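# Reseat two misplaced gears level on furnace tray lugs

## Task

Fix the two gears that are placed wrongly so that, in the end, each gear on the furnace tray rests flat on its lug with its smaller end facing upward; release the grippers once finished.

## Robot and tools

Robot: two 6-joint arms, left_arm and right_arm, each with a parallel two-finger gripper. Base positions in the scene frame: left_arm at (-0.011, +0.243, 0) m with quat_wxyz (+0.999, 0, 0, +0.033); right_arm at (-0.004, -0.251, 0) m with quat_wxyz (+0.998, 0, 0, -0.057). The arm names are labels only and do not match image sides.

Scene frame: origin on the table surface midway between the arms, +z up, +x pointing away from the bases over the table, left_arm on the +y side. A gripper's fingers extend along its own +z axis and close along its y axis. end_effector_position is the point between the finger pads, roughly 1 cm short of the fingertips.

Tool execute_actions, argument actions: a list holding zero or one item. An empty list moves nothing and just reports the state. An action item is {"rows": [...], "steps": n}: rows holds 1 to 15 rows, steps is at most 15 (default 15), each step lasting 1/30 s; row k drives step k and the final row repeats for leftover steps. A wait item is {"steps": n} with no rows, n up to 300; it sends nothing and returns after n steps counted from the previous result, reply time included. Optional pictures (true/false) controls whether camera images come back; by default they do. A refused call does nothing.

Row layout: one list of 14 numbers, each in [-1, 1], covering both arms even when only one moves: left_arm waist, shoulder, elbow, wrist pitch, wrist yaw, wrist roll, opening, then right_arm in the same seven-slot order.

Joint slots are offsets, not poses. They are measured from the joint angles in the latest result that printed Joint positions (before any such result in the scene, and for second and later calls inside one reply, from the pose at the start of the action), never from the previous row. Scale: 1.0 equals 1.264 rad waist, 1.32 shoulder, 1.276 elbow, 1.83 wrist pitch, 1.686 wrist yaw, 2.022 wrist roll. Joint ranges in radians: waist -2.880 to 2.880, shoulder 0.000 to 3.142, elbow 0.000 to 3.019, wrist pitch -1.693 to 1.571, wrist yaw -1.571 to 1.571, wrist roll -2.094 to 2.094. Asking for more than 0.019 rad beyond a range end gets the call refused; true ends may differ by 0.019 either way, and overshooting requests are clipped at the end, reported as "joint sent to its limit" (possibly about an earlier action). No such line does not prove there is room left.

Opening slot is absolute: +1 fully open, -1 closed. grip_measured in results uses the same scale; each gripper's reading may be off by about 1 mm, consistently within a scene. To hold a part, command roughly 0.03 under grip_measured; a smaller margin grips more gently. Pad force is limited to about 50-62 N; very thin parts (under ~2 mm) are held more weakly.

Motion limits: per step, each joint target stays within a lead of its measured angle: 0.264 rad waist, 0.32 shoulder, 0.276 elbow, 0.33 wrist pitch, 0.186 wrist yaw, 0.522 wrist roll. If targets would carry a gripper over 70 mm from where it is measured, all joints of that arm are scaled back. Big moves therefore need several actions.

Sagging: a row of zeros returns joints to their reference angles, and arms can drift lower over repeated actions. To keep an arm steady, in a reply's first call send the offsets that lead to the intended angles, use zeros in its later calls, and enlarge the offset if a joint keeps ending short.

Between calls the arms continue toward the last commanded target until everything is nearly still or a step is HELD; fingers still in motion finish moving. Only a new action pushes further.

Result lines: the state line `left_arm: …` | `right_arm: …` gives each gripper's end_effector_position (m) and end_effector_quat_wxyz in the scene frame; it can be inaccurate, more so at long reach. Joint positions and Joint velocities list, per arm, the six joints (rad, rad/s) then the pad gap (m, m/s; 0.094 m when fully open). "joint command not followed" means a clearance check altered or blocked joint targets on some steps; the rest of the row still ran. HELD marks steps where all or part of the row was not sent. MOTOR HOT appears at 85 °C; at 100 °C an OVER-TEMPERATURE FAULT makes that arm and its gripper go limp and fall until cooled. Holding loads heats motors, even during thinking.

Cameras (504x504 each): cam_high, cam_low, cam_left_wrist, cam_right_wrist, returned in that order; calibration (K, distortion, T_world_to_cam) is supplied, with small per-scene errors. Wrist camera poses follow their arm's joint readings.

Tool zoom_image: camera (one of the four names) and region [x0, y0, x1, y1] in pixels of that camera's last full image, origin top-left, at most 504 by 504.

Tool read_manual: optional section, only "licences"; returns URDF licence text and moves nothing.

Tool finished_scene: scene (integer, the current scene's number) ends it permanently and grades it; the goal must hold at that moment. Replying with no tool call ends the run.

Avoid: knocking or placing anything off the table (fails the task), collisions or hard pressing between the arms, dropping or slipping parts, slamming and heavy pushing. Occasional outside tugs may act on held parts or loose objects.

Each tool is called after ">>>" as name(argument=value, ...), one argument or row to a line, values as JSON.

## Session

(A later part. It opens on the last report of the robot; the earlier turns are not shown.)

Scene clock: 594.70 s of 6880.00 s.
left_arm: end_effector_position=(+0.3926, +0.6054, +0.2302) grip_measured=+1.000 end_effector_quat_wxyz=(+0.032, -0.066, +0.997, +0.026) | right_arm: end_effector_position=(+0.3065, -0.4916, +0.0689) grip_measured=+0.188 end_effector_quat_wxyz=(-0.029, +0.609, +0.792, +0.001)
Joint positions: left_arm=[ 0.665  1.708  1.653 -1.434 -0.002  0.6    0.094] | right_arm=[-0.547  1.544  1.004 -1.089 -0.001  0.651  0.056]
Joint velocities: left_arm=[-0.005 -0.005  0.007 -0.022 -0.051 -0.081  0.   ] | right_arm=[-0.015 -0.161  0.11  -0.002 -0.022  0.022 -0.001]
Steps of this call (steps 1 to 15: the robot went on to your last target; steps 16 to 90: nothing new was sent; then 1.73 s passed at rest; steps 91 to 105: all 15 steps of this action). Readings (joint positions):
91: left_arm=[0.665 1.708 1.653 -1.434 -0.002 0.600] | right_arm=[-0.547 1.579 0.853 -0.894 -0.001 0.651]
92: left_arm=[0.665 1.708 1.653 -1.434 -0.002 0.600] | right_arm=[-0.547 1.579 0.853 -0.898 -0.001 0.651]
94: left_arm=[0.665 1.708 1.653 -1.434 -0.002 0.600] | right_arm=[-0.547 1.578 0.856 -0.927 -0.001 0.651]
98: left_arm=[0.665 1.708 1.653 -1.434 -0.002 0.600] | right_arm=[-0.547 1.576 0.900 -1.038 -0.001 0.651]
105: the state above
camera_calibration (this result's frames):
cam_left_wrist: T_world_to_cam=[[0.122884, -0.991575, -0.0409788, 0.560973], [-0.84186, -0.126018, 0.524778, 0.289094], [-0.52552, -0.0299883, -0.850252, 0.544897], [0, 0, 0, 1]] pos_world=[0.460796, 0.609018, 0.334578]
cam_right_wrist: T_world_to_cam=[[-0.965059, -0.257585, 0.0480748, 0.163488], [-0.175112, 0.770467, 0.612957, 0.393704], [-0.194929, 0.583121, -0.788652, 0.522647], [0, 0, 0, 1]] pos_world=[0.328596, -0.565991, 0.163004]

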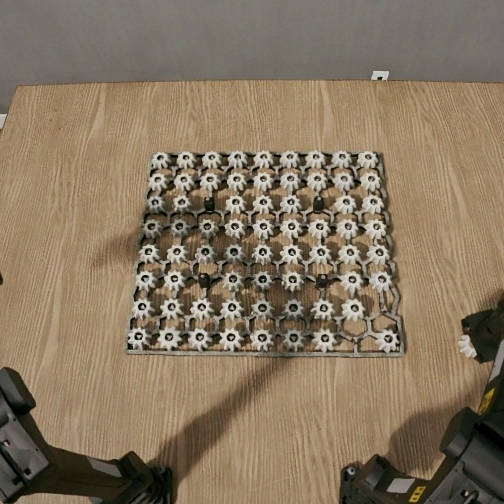

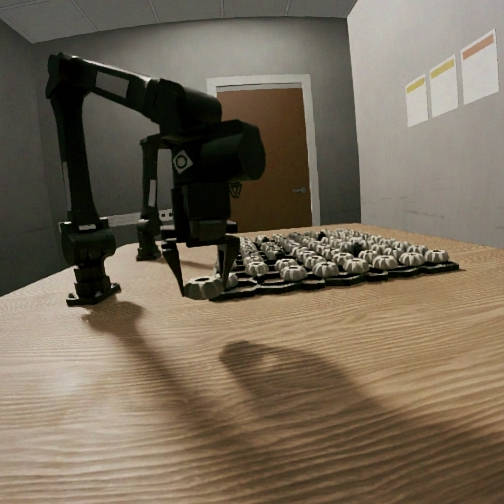

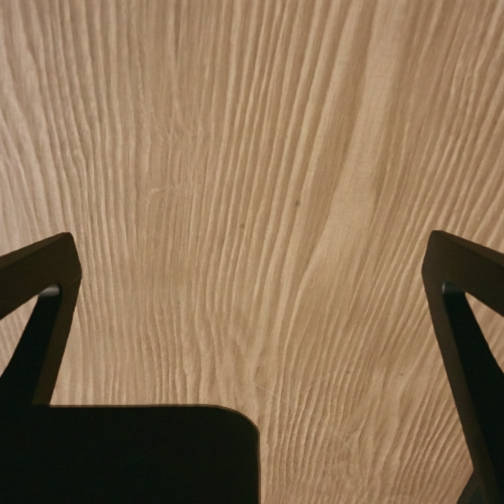

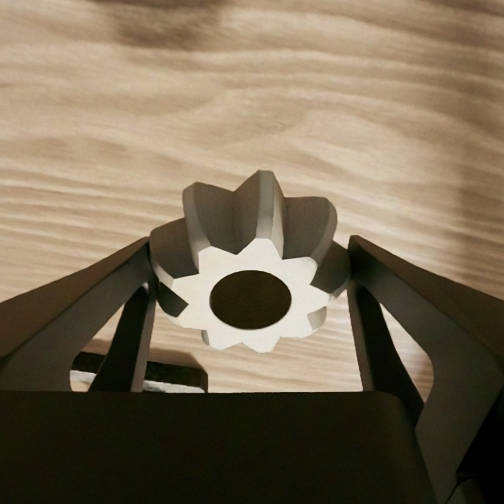

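>>> execute_actions(
  actions=[
    {"rows":[[0,0,0.012,0,0,0,1,0.02,-0.01,0.03,-0.01,0,0,0.15],[0,0,0.012,0,0,0,1,0.05,-0.01,0.03,-0.01,0,0,0.15],[0,0,0.012,0,0,0,1,0.08,-0.01,0.03,-0.01,0,0,0.15],[0,0,0.012,0,0,0,1,0.11,-0.01,0.03,-0.01,0,0,0.15],[0,0,0.012,0,0,0,1,0.14,-0.01,0.03,-0.01,0,0,0.15],[0,0,0.012,0,0,0,1,0.17,-0.01,0.03,-0.01,0,0,0.15],[0,0,0.012,0,0,0,1,0.2,-0.01,0.03,-0.01,0,0,0.15],[0,0,0.012,0,0,0,1,0.23,-0.01,0.03,-0.01,0,0,0.15],[0,0,0.012,0,0,0,1,0.26,-0.01,0.03,-0.01,0,0,0.15],[0,0,0.012,0,0,0,1,0.29,-0.01,0.03,-0.01,0,0,0.15],[0,0,0.012,0,0,0,1,0.32,-0.01,0.03,-0.01,0,0,0.15],[0,0,0.012,0,0,0,1,0.35,-0.01,0.03,-0.01,0,0,0.15],[0,0,0.012,0,0,0,1,0.38,-0.01,0.03,-0.01,0,0,0.15],[0,0,0.012,0,0,0,1,0.4,-0.01,0.03,-0.01,0,0,0.15],[0,0,0.012,0,0,0,1,0.408,-0.01,0.03,-0.01,0,0,0.15]]},
  ],
  pictures=false,
)

>>> execute_actions(
  actions=[
    {"steps":20},
  ],
)

Scene clock: 604.07 s of 6880.00 s.
left_arm: end_effector_position=(+0.3926, +0.6054, +0.2302) grip_measured=+1.000 end_effector_quat_wxyz=(+0.032, -0.066, +0.997, +0.026) | right_arm: end_effector_position=(+0.3831, -0.3156, +0.0726) grip_measured=+0.188 end_effector_quat_wxyz=(-0.028, +0.397, +0.917, -0.005)
Joint positions: left_arm=[ 0.665  1.708  1.653 -1.434 -0.002  0.6    0.094] | right_arm=[-0.053  1.536  1.006 -1.097 -0.003  0.651  0.056]
Joint velocities: left_arm=[ 0.005 -0.015  0.007  0.007 -0.037 -0.022  0.   ] | right_arm=[ 0.923  0.005  0.012  0.002 -0.066  0.051  0.   ]
Steps of this call (steps 1 to 15: the robot went on to your last target; steps 16 to 90: nothing new was sent; then 5.87 s passed at rest; steps 91 to 105: all 15 steps of this action). Readings (joint positions):
91: left_arm=[0.665 1.708 1.653 -1.434 -0.002 0.600] | right_arm=[-0.545 1.536 1.006 -1.097 -0.001 0.651]
92: left_arm=[0.665 1.708 1.653 -1.434 -0.002 0.600] | right_arm=[-0.540 1.536 1.006 -1.097 0.001 0.651]
94: left_arm=[0.665 1.708 1.653 -1.434 -0.002 0.600] | right_arm=[-0.510 1.536 1.006 -1.097 0.005 0.651]
98: left_arm=[0.665 1.708 1.653 -1.434 -0.002 0.600] | right_arm=[-0.357 1.536 1.006 -1.097 0.005 0.651]
105: the state above

Scene clock: 604.73 s of 6880.00 s.
left_arm: end_effector_position=(+0.3926, +0.6054, +0.2302) grip_measured=+1.000 end_effector_quat_wxyz=(+0.032, -0.066, +0.997, +0.026) | right_arm: end_effector_position=(+0.3845, -0.3065, +0.0726) grip_measured=+0.188 end_effector_quat_wxyz=(-0.028, +0.386, +0.922, -0.006)
Joint positions: left_arm=[ 0.665  1.708  1.653 -1.434 -0.002  0.6    0.094] | right_arm=[-0.029  1.536  1.006 -1.097 -0.002  0.651  0.056]
Joint velocities: left_arm=[ 0.015 -0.005 -0.007 -0.002 -0.037  0.051  0.   ] | right_arm=[-0.005 -0.015  0.002  0.012 -0.051  0.022  0.   ]
Steps of this call (steps 1 to 20: the robot went on to your last target). Readings (joint positions):
1: left_arm=[0.665 1.708 1.653 -1.434 -0.002 0.600] | right_arm=[-0.027 1.536 1.006 -1.097 -0.006 0.651]
2: left_arm=[0.665 1.708 1.653 -1.434 -0.002 0.600] | right_arm=[-0.009 1.536 1.006 -1.097 -0.007 0.651]
4: left_arm=[0.665 1.708 1.653 -1.434 -0.002 0.600] | right_arm=[0.002 1.536 1.006 -1.097 -0.008 0.651]
8: left_arm=[0.665 1.708 1.653 -1.434 -0.002 0.600] | right_arm=[-0.018 1.536 1.006 -1.097 -0.004 0.651]
20: the state above
camera_calibration (this result's frames):
cam_left_wrist: T_world_to_cam=[[0.122884, -0.991575, -0.0409788, 0.560973], [-0.84186, -0.126018, 0.524778, 0.289094], [-0.52552, -0.0299883, -0.850252, 0.544897], [0, 0, 0, 1]] pos_world=[0.460796, 0.609018, 0.334578]
cam_right_wrist: T_world_to_cam=[[-0.71156, -0.701117, 0.0460131, 0.0530176], [-0.534429, 0.582577, 0.612364, 0.343067], [-0.456145, 0.411142, -0.789236, 0.480561], [0, 0, 0, 1]] pos_world=[0.440276, -0.360271, 0.166755]

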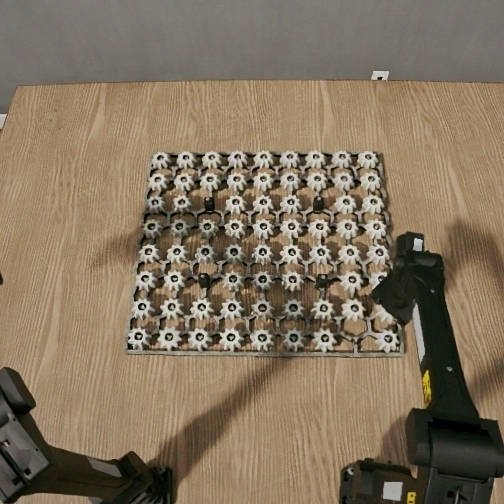

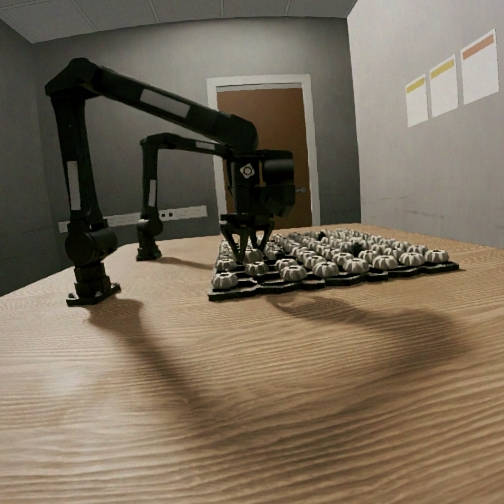

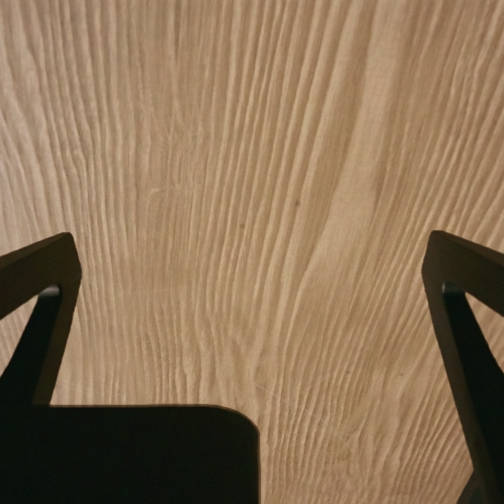

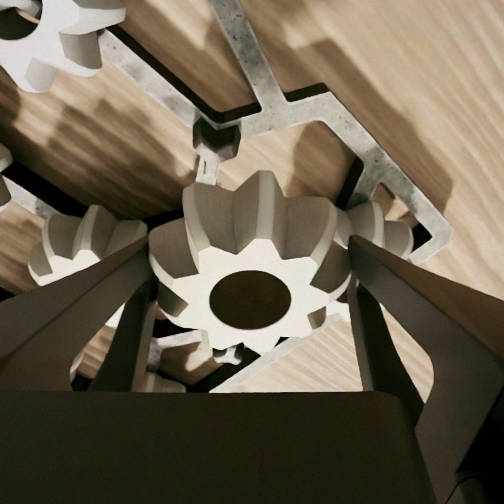

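>>> execute_actions(
  actions=[
    {"rows":[[0,0,0.012,0,0,0,1,-0.006,0.012,0.02,0.004,0,0,0.15],[0,0,0.012,0,0,0,1,-0.012,0.028,0.042,0.012,0,0,0.15]]},
  ],
)

Scene clock: 611.20 s of 6880.00 s.
left_arm: end_effector_position=(+0.3926, +0.6054, +0.2302) grip_measured=+1.000 end_effector_quat_wxyz=(+0.032, -0.066, +0.997, +0.026) | right_arm: end_effector_position=(+0.3843, -0.3098, +0.0571) grip_measured=+0.188 end_effector_quat_wxyz=(-0.042, +0.390, +0.920, -0.010)
Joint positions: left_arm=[ 0.665  1.708  1.653 -1.434 -0.002  0.6    0.094] | right_arm=[-0.038  1.578  1.006 -1.085 -0.002  0.651  0.056]
Joint velocities: left_arm=[ 0.005  0.015  0.007 -0.022 -0.007 -0.081  0.   ] | right_arm=[-0.015  0.005  0.007 -0.017 -0.022 -0.022  0.   ]
Steps of this call (steps 1 to 15: the robot went on to your last target; steps 16 to 90: nothing new was sent; then 2.97 s passed at rest; steps 91 to 105: all 15 steps of this action). Readings (joint positions):
91: left_arm=[0.665 1.708 1.653 -1.434 -0.002 0.600] | right_arm=[-0.029 1.537 1.006 -1.097 -0.002 0.651]
92: left_arm=[0.665 1.708 1.653 -1.434 -0.002 0.600] | right_arm=[-0.030 1.539 1.006 -1.096 -0.002 0.651]
94: left_arm=[0.665 1.708 1.653 -1.434 -0.002 0.600] | right_arm=[-0.032 1.549 1.006 -1.089 -0.002 0.651]
98: left_arm=[0.665 1.708 1.653 -1.434 -0.002 0.600] | right_arm=[-0.037 1.573 1.006 -1.086 -0.002 0.651]
105: the state above
camera_calibration (this result's frames):
cam_left_wrist: T_world_to_cam=[[0.122884, -0.991575, -0.0409788, 0.560973], [-0.84186, -0.126018, 0.524778, 0.289094], [-0.52552, -0.0299883, -0.850252, 0.544897], [0, 0, 0, 1]] pos_world=[0.460796, 0.609018, 0.334578]
cam_right_wrist: T_world_to_cam=[[-0.715825, -0.695363, 0.0637529, 0.0536275], [-0.51148, 0.584297, 0.630068, 0.345], [-0.475377, 0.41841, -0.773919, 0.478337], [0, 0, 0, 1]] pos_world=[0.442239, -0.364433, 0.149401]

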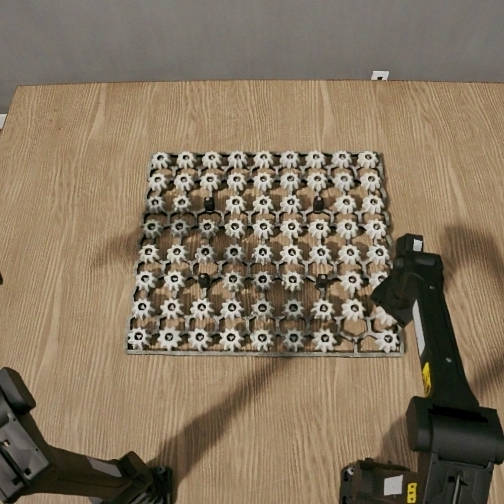

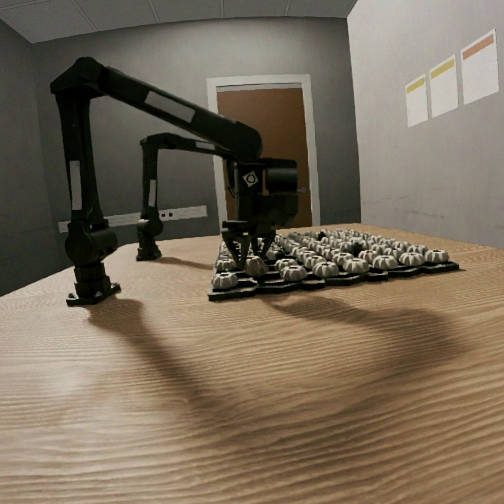

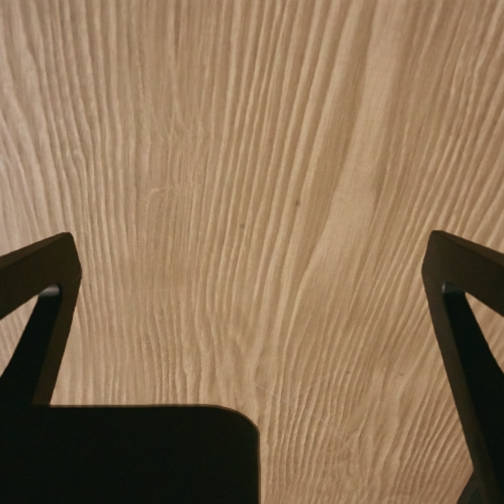

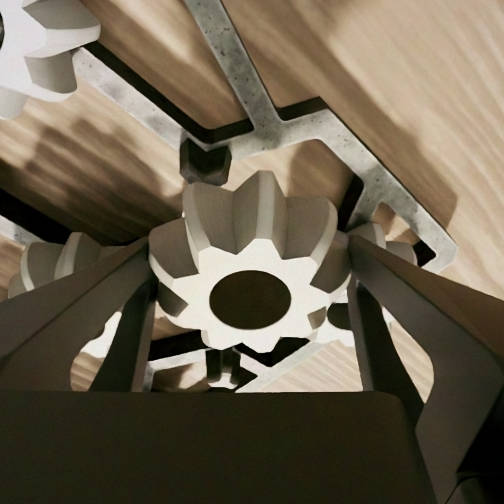

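>>> execute_actions(
  actions=[
    {"rows":[[0,0,0.012,0,0,0,1,0,-0.01,0.03,0,0,0,0.15],[0,0,0.012,0,0,0,1,0,-0.01,0.05,0,0,0,0.15],[0,0,0.012,0,0,0,1,0,-0.01,0.055,0,0,0,0.15]]},
  ],
)

Scene clock: 614.50 s of 6880.00 s.
left_arm: end_effector_position=(+0.3926, +0.6054, +0.2302) grip_measured=+1.000 end_effector_quat_wxyz=(+0.032, -0.066, +0.997, +0.026) | right_arm: end_effector_position=(+0.3873, -0.3102, +0.0592) grip_measured=+0.188 end_effector_quat_wxyz=(-0.039, +0.390, +0.920, -0.009)
Joint positions: left_arm=[ 0.665  1.708  1.653 -1.434 -0.002  0.6    0.094] | right_arm=[-0.038  1.578  1.013 -1.085 -0.002  0.651  0.056]
Joint velocities: left_arm=[-0.015  0.005  0.007 -0.012  0.066 -0.022  0.   ] | right_arm=[ 0.005 -0.005 -0.012 -0.007 -0.066 -0.007 -0.   ]
Steps of this call (steps 1 to 15: the robot went on to your last target; steps 16 to 84: nothing new was sent; steps 85 to 99: all 15 steps of this action). Readings (joint positions):
85: left_arm=[0.665 1.708 1.653 -1.434 -0.002 0.600] | right_arm=[-0.038 1.578 1.006 -1.085 -0.002 0.651]
86: left_arm=[0.665 1.708 1.653 -1.434 -0.002 0.600] | right_arm=[-0.038 1.578 1.006 -1.085 -0.002 0.651]
88: left_arm=[0.665 1.708 1.653 -1.434 -0.002 0.600] | right_arm=[-0.038 1.578 1.007 -1.085 -0.002 0.651]
92: left_arm=[0.665 1.708 1.653 -1.434 -0.002 0.600] | right_arm=[-0.038 1.578 1.011 -1.085 -0.002 0.651]
99: the state above
camera_calibration (this result's frames):
cam_left_wrist: T_world_to_cam=[[0.122884, -0.991575, -0.0409788, 0.560973], [-0.84186, -0.126018, 0.524778, 0.289094], [-0.52552, -0.0299883, -0.850252, 0.544897], [0, 0, 0, 1]] pos_world=[0.460796, 0.609018, 0.334578]
cam_right_wrist: T_world_to_cam=[[-0.716244, -0.6953, 0.0596103, 0.0557888], [-0.515743, 0.584946, 0.625977, 0.347628], [-0.47011, 0.417608, -0.77756, 0.479515], [0, 0, 0, 1]] pos_world=[0.44467, -0.364803, 0.151919]

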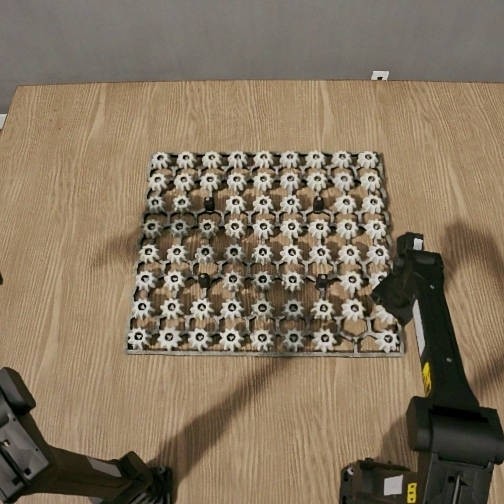

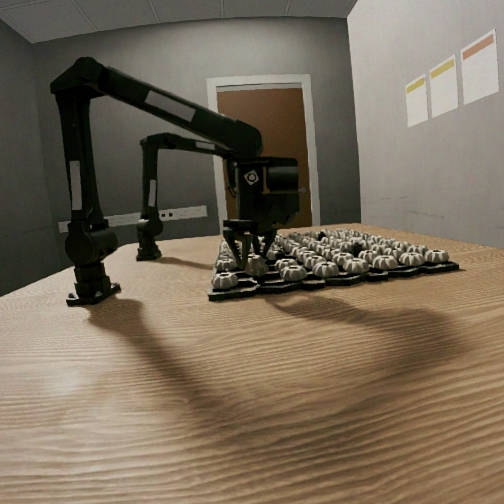

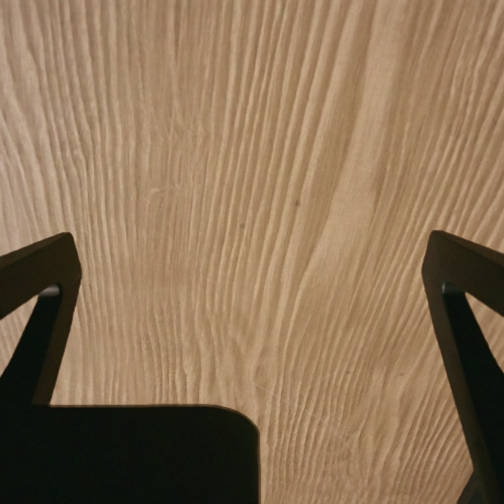

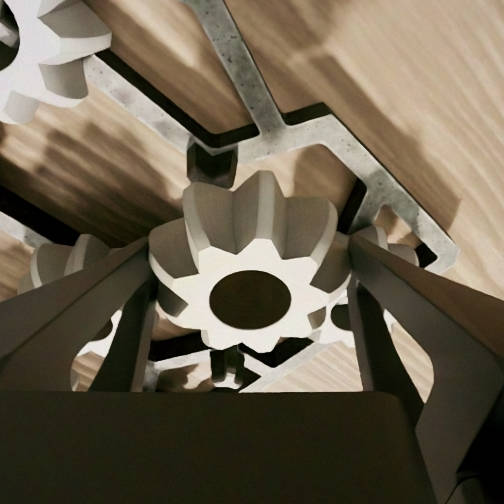

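>>> execute_actions(
  actions=[
    {"rows":[[0,0,0.012,0,0,0,1,0,-0.01,0.06,0,0,0,0.15],[0,0,0.012,0,0,0,1,0,-0.01,0.075,0,0,0,0.15],[0,0,0.012,0,0,0,1,0,-0.01,0.09,0,0,0,0.15]]},
  ],
)

Scene clock: 617.63 s of 6880.00 s.
left_arm: end_effector_position=(+0.3926, +0.6054, +0.2302) grip_measured=+1.000 end_effector_quat_wxyz=(+0.032, -0.066, +0.997, +0.026) | right_arm: end_effector_position=(+0.4146, -0.3144, +0.0793) grip_measured=+0.188 end_effector_quat_wxyz=(-0.008, +0.390, +0.921, -0.001)
Joint positions: left_arm=[ 0.665  1.708  1.653 -1.434 -0.002  0.6    0.094] | right_arm=[-0.038  1.577  1.075 -1.085 -0.002  0.651  0.056]
Joint velocities: left_arm=[-0.005 -0.005 -0.002  0.002 -0.066  0.007  0.   ] | right_arm=[-0.005 -0.015  0.012  0.007 -0.007  0.022  0.   ]
Steps of this call (steps 1 to 15: the robot went on to your last target; steps 16 to 79: nothing new was sent; steps 80 to 94: all 15 steps of this action). Readings (joint positions):
80: left_arm=[0.665 1.708 1.653 -1.434 -0.002 0.600] | right_arm=[-0.038 1.578 1.013 -1.085 -0.002 0.651]
81: left_arm=[0.665 1.708 1.653 -1.434 -0.002 0.600] | right_arm=[-0.038 1.578 1.016 -1.085 -0.002 0.651]
83: left_arm=[0.665 1.708 1.653 -1.434 -0.002 0.600] | right_arm=[-0.038 1.578 1.029 -1.085 -0.002 0.651]
87: left_arm=[0.665 1.708 1.653 -1.434 -0.002 0.600] | right_arm=[-0.038 1.577 1.066 -1.085 -0.002 0.651]
94: the state above
camera_calibration (this result's frames):
cam_left_wrist: T_world_to_cam=[[0.122884, -0.991575, -0.0409788, 0.560973], [-0.84186, -0.126018, 0.524778, 0.289094], [-0.52552, -0.0299883, -0.850252, 0.544897], [0, 0, 0, 1]] pos_world=[0.460796, 0.609018, 0.334578]
cam_right_wrist: T_world_to_cam=[[-0.718777, -0.694914, 0.0212992, 0.0754293], [-0.553722, 0.590724, 0.586888, 0.372165], [-0.420419, 0.410048, -0.809388, 0.489248], [0, 0, 0, 1]] pos_world=[0.465982, -0.368045, 0.175966]

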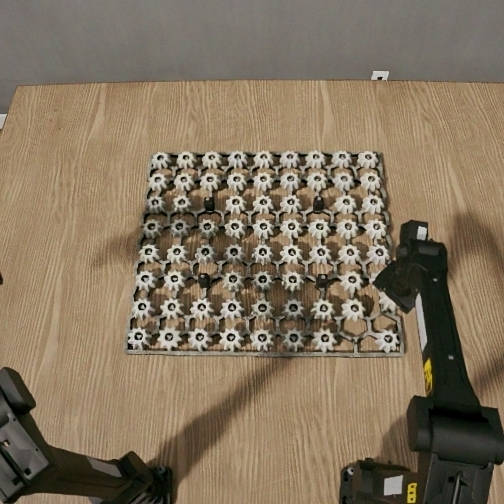

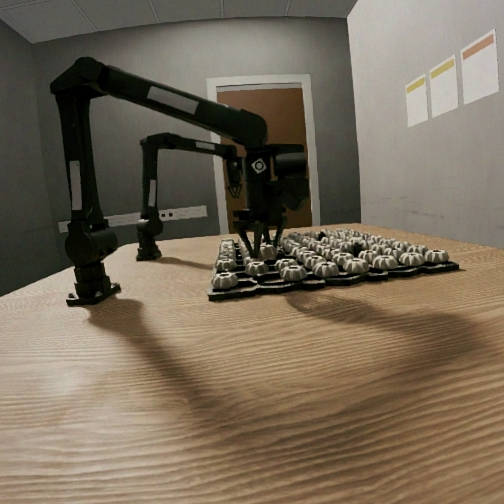

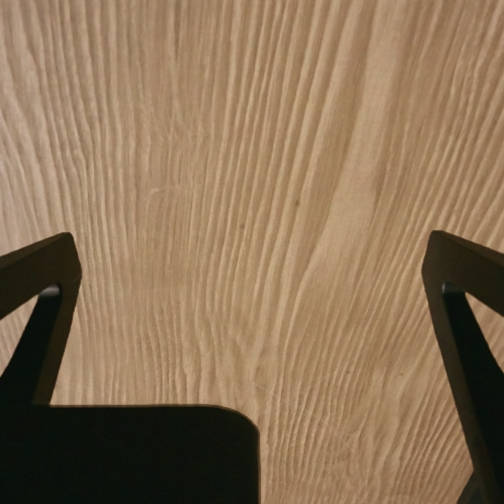

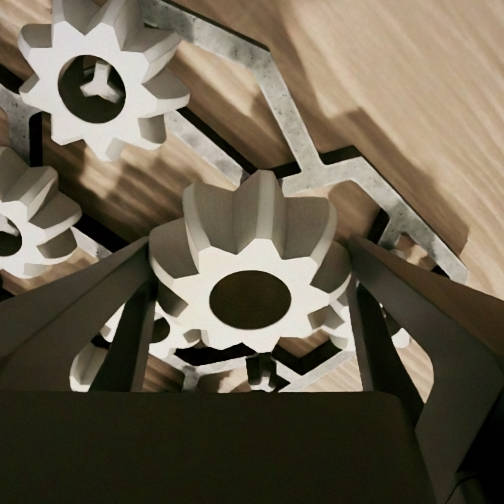

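>>> execute_actions(
  actions=[
    {"rows":[[0,0,0.012,0,0,0,1,0,0.012,0.0,0.01,0,0,0.15],[0,0,0.012,0,0,0,1,0,0.026,-0.03,0.024,0,0,0.15]]},
  ],
)

Scene clock: 623.67 s of 6880.00 s.
left_arm: end_effector_position=(+0.3926, +0.6054, +0.2302) grip_measured=+1.000 end_effector_quat_wxyz=(+0.032, -0.066, +0.997, +0.026) | right_arm: end_effector_position=(+0.4017, -0.3124, +0.0495) grip_measured=+0.188 end_effector_quat_wxyz=(-0.032, +0.390, +0.920, -0.007)
Joint positions: left_arm=[ 0.665  1.708  1.653 -1.434 -0.002  0.6    0.094] | right_arm=[-0.038  1.618  1.034 -1.053 -0.002  0.651  0.056]
Joint velocities: left_arm=[-0.005  0.005 -0.012  0.007 -0.007 -0.051  0.   ] | right_arm=[-0.015  0.005 -0.012  0.007 -0.037 -0.081  0.   ]
Steps of this call (steps 1 to 15: the robot went on to your last target; steps 16 to 90: nothing new was sent; then 2.53 s passed at rest; steps 91 to 105: all 15 steps of this action). Readings (joint positions):
91: left_arm=[0.665 1.708 1.653 -1.434 -0.002 0.600] | right_arm=[-0.038 1.578 1.075 -1.084 -0.002 0.651]
92: left_arm=[0.665 1.708 1.653 -1.434 -0.002 0.600] | right_arm=[-0.038 1.579 1.072 -1.078 -0.002 0.651]
94: left_arm=[0.665 1.708 1.653 -1.434 -0.002 0.600] | right_arm=[-0.038 1.584 1.059 -1.059 -0.002 0.651]
98: left_arm=[0.665 1.708 1.653 -1.434 -0.002 0.600] | right_arm=[-0.038 1.608 1.039 -1.054 -0.002 0.651]
105: the state above
camera_calibration (this result's frames):
cam_left_wrist: T_world_to_cam=[[0.122884, -0.991575, -0.0409788, 0.560973], [-0.84186, -0.126018, 0.524778, 0.289094], [-0.52552, -0.0299883, -0.850252, 0.544897], [0, 0, 0, 1]] pos_world=[0.460796, 0.609018, 0.334578]
cam_right_wrist: T_world_to_cam=[[-0.716958, -0.695191, 0.0517779, 0.0658344], [-0.52372, 0.586159, 0.61817, 0.366327], [-0.460097, 0.416085, -0.784337, 0.475494], [0, 0, 0, 1]] pos_world=[0.457827, -0.366804, 0.143086]

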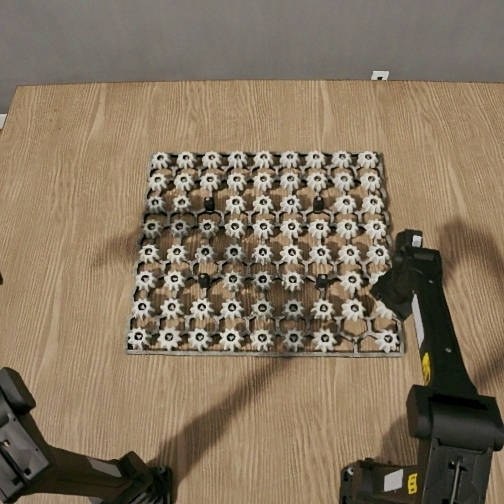

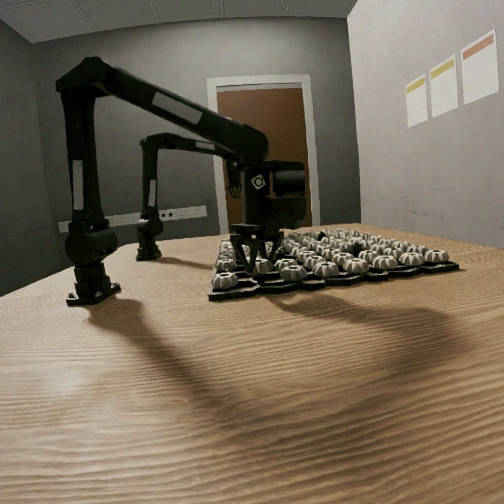

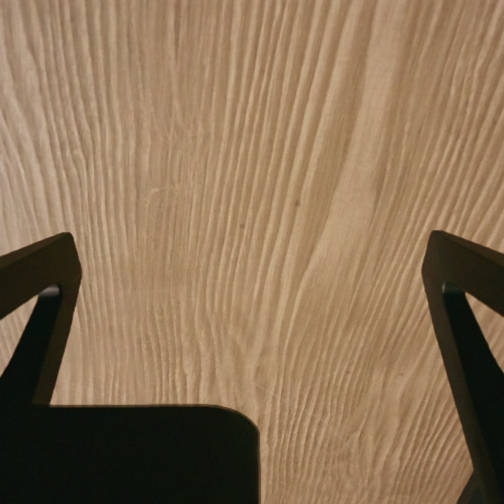

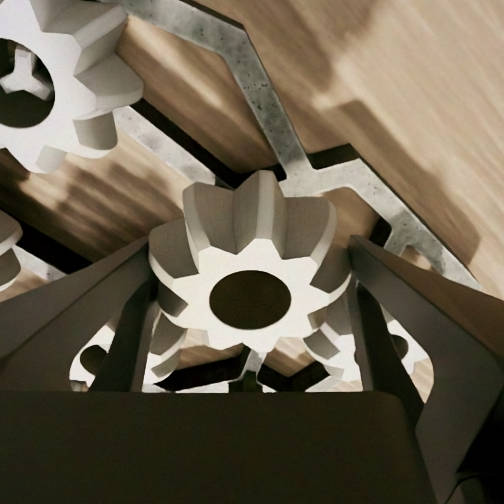

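>>> execute_actions(
  actions=[
    {"rows":[[0,0,0.012,0,0,0,1,0,0,0.02,0.022,0,0,0.15],[0,0,0.012,0,0,0,1,0,0,0.02,0.022,0,0,0.15],[0,0,0.012,0,0,0,1,0,0,0.02,0.022,0,0,0.15],[0,0,0.012,0,0,0,1,0,0,0.02,0.022,0,0,0.15],[0,0,0.012,0,0,0,1,0,0,0.02,0.022,0,0,0.15],[0,0,0.012,0,0,0,1,0,0.012,0.02,0.03,0,0,0.15],[0,0,0.012,0,0,0,1,0,0.022,0.02,0.036,0,0,0.15]]},
  ],
)

Scene clock: 630.40 s of 6880.00 s.
left_arm: end_effector_position=(+0.3926, +0.6054, +0.2302) grip_measured=+1.000 end_effector_quat_wxyz=(+0.032, -0.066, +0.997, +0.026) | right_arm: end_effector_position=(+0.4132, -0.3148, +0.0429) grip_measured=+0.188 end_effector_quat_wxyz=(-0.014, +0.390, +0.921, -0.004)
Joint positions: left_arm=[ 0.665  1.708  1.653 -1.434 -0.002  0.6    0.094] | right_arm=[-0.038  1.634  1.034 -1.     0.001  0.651  0.056]
Joint velocities: left_arm=[-0.024 -0.005  0.002 -0.007  0.051 -0.007  0.   ] | right_arm=[-0.015 -0.024  0.002 -0.017 -0.081 -0.007  0.   ]
Steps of this call (steps 1 to 15: the robot went on to your last target; steps 16 to 90: nothing new was sent; then 3.23 s passed at rest; steps 91 to 105: all 15 steps of this action). Readings (joint positions):
91: left_arm=[0.665 1.708 1.653 -1.434 -0.002 0.600] | right_arm=[-0.038 1.618 1.034 -1.048 -0.002 0.651]
92: left_arm=[0.665 1.708 1.653 -1.434 -0.002 0.600] | right_arm=[-0.038 1.618 1.034 -1.041 -0.002 0.651]
94: left_arm=[0.665 1.708 1.653 -1.434 -0.002 0.600] | right_arm=[-0.038 1.619 1.034 -1.028 -0.002 0.651]
98: left_arm=[0.665 1.708 1.653 -1.434 -0.002 0.600] | right_arm=[-0.038 1.624 1.034 -1.010 -0.002 0.651]
105: the state above
camera_calibration (this result's frames):
cam_left_wrist: T_world_to_cam=[[0.122884, -0.991575, -0.0409788, 0.560973], [-0.84186, -0.126018, 0.524778, 0.289094], [-0.52552, -0.0299883, -0.850252, 0.544897], [0, 0, 0, 1]] pos_world=[0.460796, 0.609018, 0.334578]
cam_right_wrist: T_world_to_cam=[[-0.718381, -0.69493, 0.0316556, 0.0743322], [-0.546119, 0.591567, 0.59313, 0.389868], [-0.43091, 0.408805, -0.804484, 0.463073], [0, 0, 0, 1]] pos_world=[0.465856, -0.368284, 0.138939]

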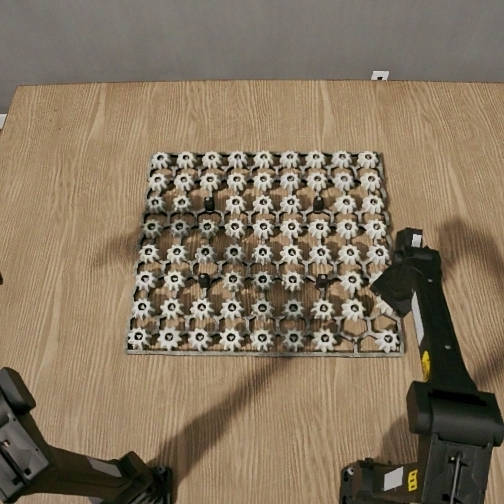

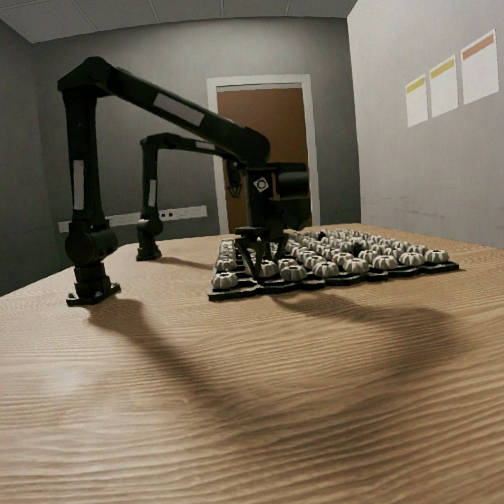

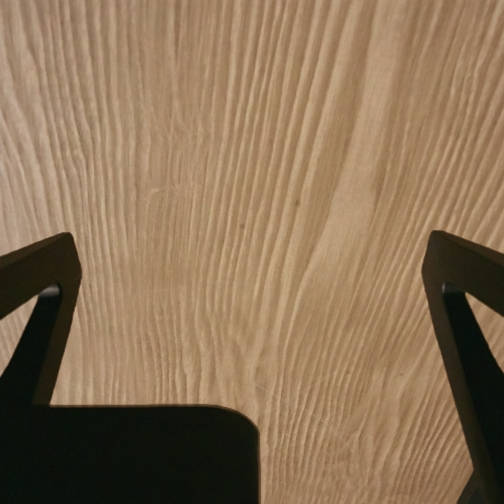

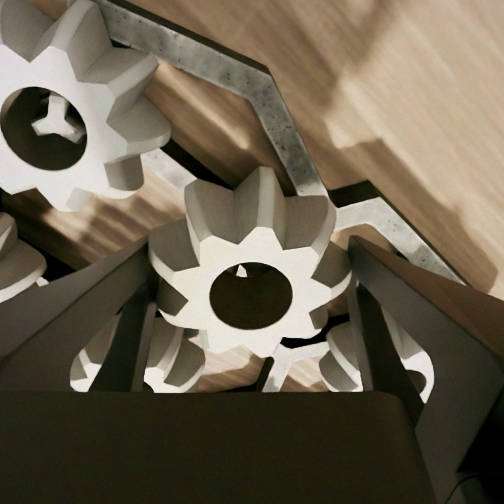

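>>> execute_actions(
  actions=[
    {"rows":[[0,0,0.012,0,0,0,1,0,0.012,0.02,0,0,0,0.15],[0,0,0.012,0,0,0,1,0,0.022,0.02,0.004,0,0,0.15]]},
  ],
)

Scene clock: 633.27 s of 6880.00 s.
left_arm: end_effector_position=(+0.3926, +0.6054, +0.2302) grip_measured=+1.000 end_effector_quat_wxyz=(+0.032, -0.066, +0.997, +0.026) | right_arm: end_effector_position=(+0.4131, -0.3148, +0.0427) grip_measured=+0.188 end_effector_quat_wxyz=(-0.014, +0.390, +0.921, -0.004)
Joint positions: left_arm=[ 0.665  1.708  1.653 -1.434 -0.002  0.6    0.094] | right_arm=[-0.038  1.634  1.034 -1.     0.002  0.651  0.056]
Joint velocities: left_arm=[-0.024 -0.005  0.002  0.002 -0.022 -0.007  0.   ] | right_arm=[-0.015  0.005 -0.002 -0.002  0.022 -0.022  0.   ]
Steps of this call (steps 1 to 15: the robot went on to your last target; steps 16 to 71: nothing new was sent; steps 72 to 86: all 15 steps of this action). Readings (joint positions):
72: left_arm=[0.665 1.708 1.653 -1.434 -0.002 0.600] | right_arm=[-0.038 1.634 1.034 -1.000 0.002 0.651]
73: left_arm=[0.665 1.708 1.653 -1.434 -0.002 0.600] | right_arm=[-0.038 1.634 1.034 -1.000 0.002 0.651]
75: left_arm=[0.665 1.708 1.653 -1.434 -0.002 0.600] | right_arm=[-0.038 1.634 1.034 -1.000 0.002 0.651]
79: left_arm=[0.665 1.708 1.653 -1.434 -0.002 0.600] | right_arm=[-0.038 1.634 1.034 -1.000 0.002 0.651]
86: the state above
camera_calibration (this result's frames):
cam_left_wrist: T_world_to_cam=[[0.122884, -0.991575, -0.0409788, 0.560973], [-0.84186, -0.126018, 0.524778, 0.289094], [-0.52552, -0.0299883, -0.850252, 0.544897], [0, 0, 0, 1]] pos_world=[0.460796, 0.609018, 0.334578]
cam_right_wrist: T_world_to_cam=[[-0.718359, -0.694927, 0.0321898, 0.0742336], [-0.545868, 0.59175, 0.593178, 0.389922], [-0.431264, 0.408543, -0.804428, 0.463017], [0, 0, 0, 1]] pos_world=[0.465855, -0.368312, 0.138781]

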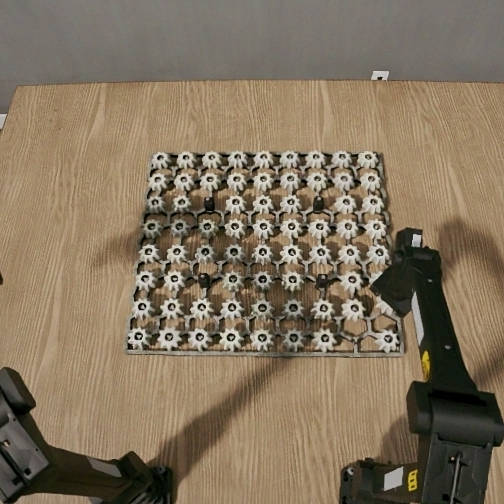

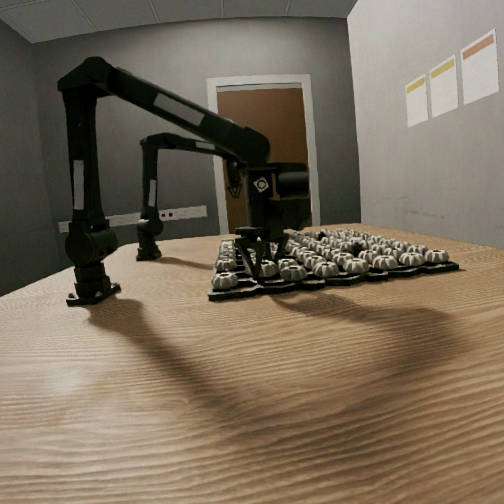

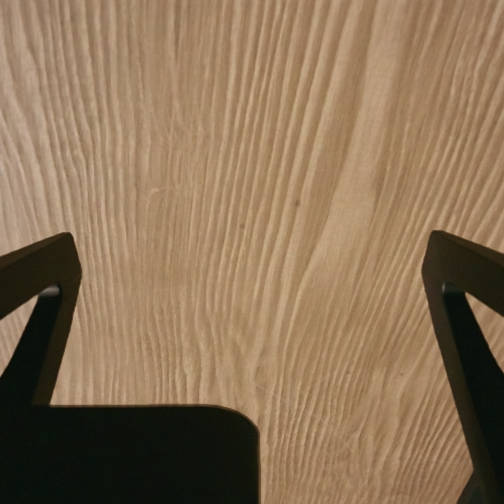

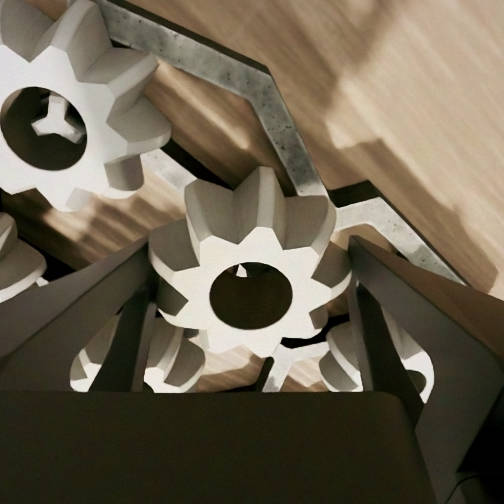

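>>> execute_actions(
  actions=[
    {"rows":[[0,0,0.012,0,0,0,1,0,-0.012,0.02,0,0,0,0.15],[0,0,0.012,0,0,0,1,0,-0.012,0.02,0,0,0,0.15],[0,0,0.012,0,0,0,1,0,-0.012,0.02,0,0,0,0.15],[0,0,0.012,0,0,0,1,0,-0.012,0.02,0,0,0,0.15],[0,0,0.012,0,0,0,1,0,-0.012,0.02,0.018,0,0,0.15]]},
  ],
)

Scene clock: 638.57 s of 6880.00 s.
left_arm: end_effector_position=(+0.3926, +0.6054, +0.2302) grip_measured=+1.000 end_effector_quat_wxyz=(+0.032, -0.066, +0.997, +0.026) | right_arm: end_effector_position=(+0.4178, -0.3155, +0.0439) grip_measured=+0.188 end_effector_quat_wxyz=(-0.004, +0.390, +0.921, -0.002)
Joint positions: left_arm=[ 0.665  1.708  1.653 -1.434 -0.002  0.6    0.094] | right_arm=[-0.038  1.631  1.034 -0.982  0.002  0.651  0.056]
Joint velocities: left_arm=[-0.005 -0.005 -0.007 -0.012  0.007 -0.022  0.   ] | right_arm=[-0.005  0.005  0.007 -0.002  0.007  0.007 -0.001]
Steps of this call (steps 1 to 15: the robot went on to your last target; steps 16 to 90: nothing new was sent; then 1.80 s passed at rest; steps 91 to 105: all 15 steps of this action). Readings (joint positions):
91: left_arm=[0.665 1.708 1.653 -1.434 -0.002 0.600] | right_arm=[-0.038 1.633 1.034 -1.000 0.002 0.651]
92: left_arm=[0.665 1.708 1.653 -1.434 -0.002 0.600] | right_arm=[-0.038 1.632 1.034 -1.000 0.002 0.651]
94: left_arm=[0.665 1.708 1.653 -1.434 -0.002 0.600] | right_arm=[-0.038 1.631 1.034 -1.000 0.002 0.651]
98: left_arm=[0.665 1.708 1.653 -1.434 -0.002 0.600] | right_arm=[-0.038 1.631 1.034 -0.985 0.002 0.651]
105: the state above
camera_calibration (this result's frames):
cam_left_wrist: T_world_to_cam=[[0.122884, -0.991575, -0.0409788, 0.560973], [-0.84186, -0.126018, 0.524778, 0.289094], [-0.52552, -0.0299883, -0.850252, 0.544897], [0, 0, 0, 1]] pos_world=[0.460796, 0.609018, 0.334578]
cam_right_wrist: T_world_to_cam=[[-0.718895, -0.694846, 0.0194763, 0.0778349], [-0.558034, 0.593601, 0.579858, 0.398434], [-0.414473, 0.405988, -0.814485, 0.458836], [0, 0, 0, 1]] pos_world=[0.46847, -0.36871, 0.141164]

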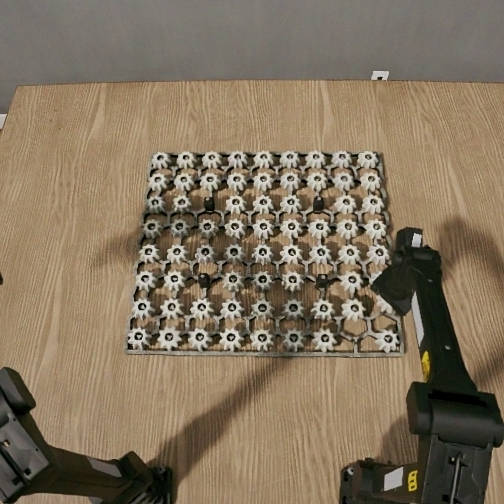

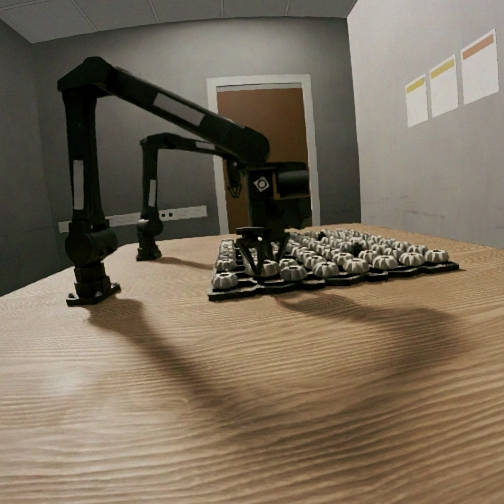

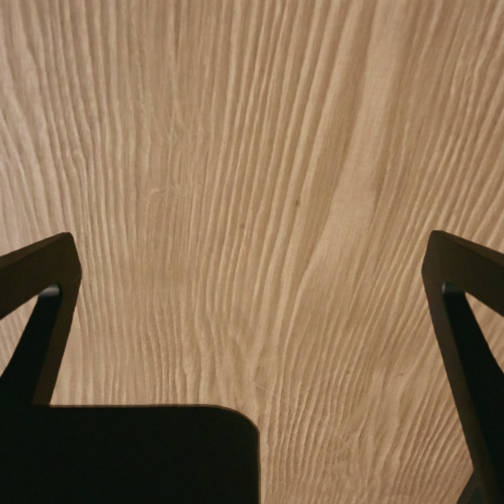

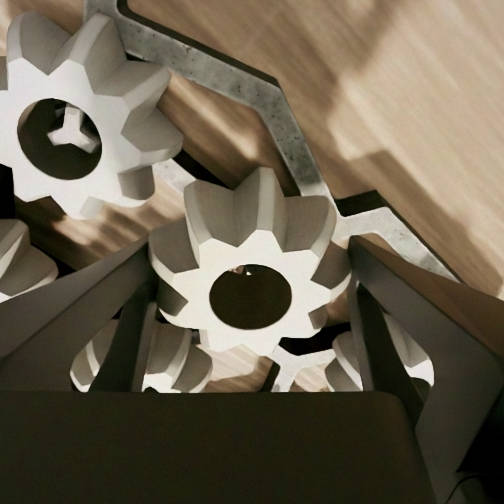

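>>> execute_actions(
  actions=[
    {"rows":[[0,0,0.012,0,0,0,1,0,0.012,0.02,0,0,0,0.15],[0,0,0.012,0,0,0,1,0,0.024,0.02,0.004,0,0,0.15]]},
  ],
)

Scene clock: 641.60 s of 6880.00 s.
left_arm: end_effector_position=(+0.3926, +0.6054, +0.2302) grip_measured=+1.000 end_effector_quat_wxyz=(+0.032, -0.066, +0.997, +0.026) | right_arm: end_effector_position=(+0.4174, -0.3157, +0.0422) grip_measured=+0.188 end_effector_quat_wxyz=(-0.006, +0.390, +0.921, -0.003)
Joint positions: left_arm=[ 0.665  1.708  1.653 -1.434 -0.002  0.6    0.094] | right_arm=[-0.038  1.635  1.034 -0.982  0.003  0.651  0.056]
Joint velocities: left_arm=[-0.015 -0.005  0.002 -0.002  0.066 -0.066  0.   ] | right_arm=[-0.005  0.005 -0.007 -0.027 -0.081  0.037 -0.   ]
Steps of this call (steps 1 to 15: the robot went on to your last target; steps 16 to 76: nothing new was sent; steps 77 to 91: all 15 steps of this action). Readings (joint positions):
77: left_arm=[0.665 1.708 1.653 -1.434 -0.002 0.600] | right_arm=[-0.038 1.631 1.034 -0.982 0.002 0.651]
78: left_arm=[0.665 1.708 1.653 -1.434 -0.002 0.600] | right_arm=[-0.038 1.633 1.034 -0.982 0.002 0.651]
80: left_arm=[0.665 1.708 1.653 -1.434 -0.002 0.600] | right_arm=[-0.038 1.635 1.034 -0.982 0.003 0.651]
84: left_arm=[0.665 1.708 1.653 -1.434 -0.002 0.600] | right_arm=[-0.038 1.635 1.034 -0.982 0.003 0.651]
91: the state above
camera_calibration (this result's frames):
cam_left_wrist: T_world_to_cam=[[0.122884, -0.991575, -0.0409788, 0.560973], [-0.84186, -0.126018, 0.524778, 0.289094], [-0.52552, -0.0299883, -0.850252, 0.544897], [0, 0, 0, 1]] pos_world=[0.460796, 0.609018, 0.334578]
cam_right_wrist: T_world_to_cam=[[-0.718791, -0.694838, 0.023233, 0.0772372], [-0.555501, 0.594102, 0.581774, 0.398334], [-0.418042, 0.405268, -0.813018, 0.458572], [0, 0, 0, 1]] pos_world=[0.468494, -0.368828, 0.139292]

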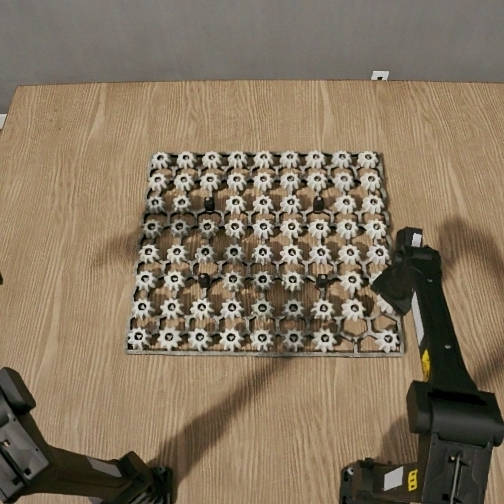

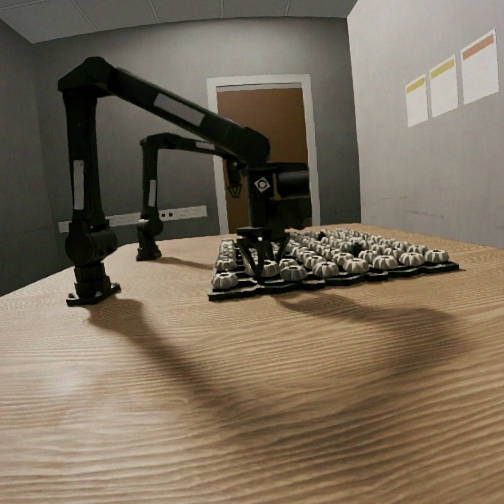

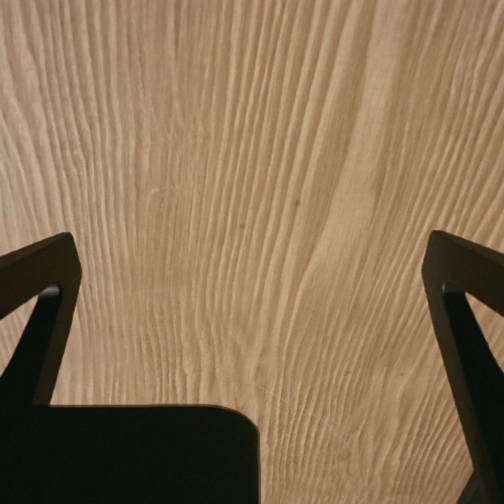

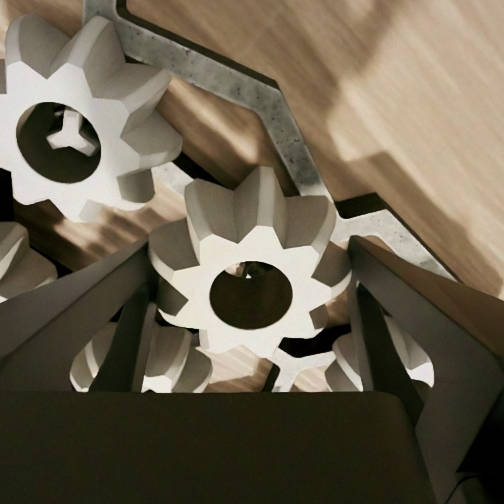

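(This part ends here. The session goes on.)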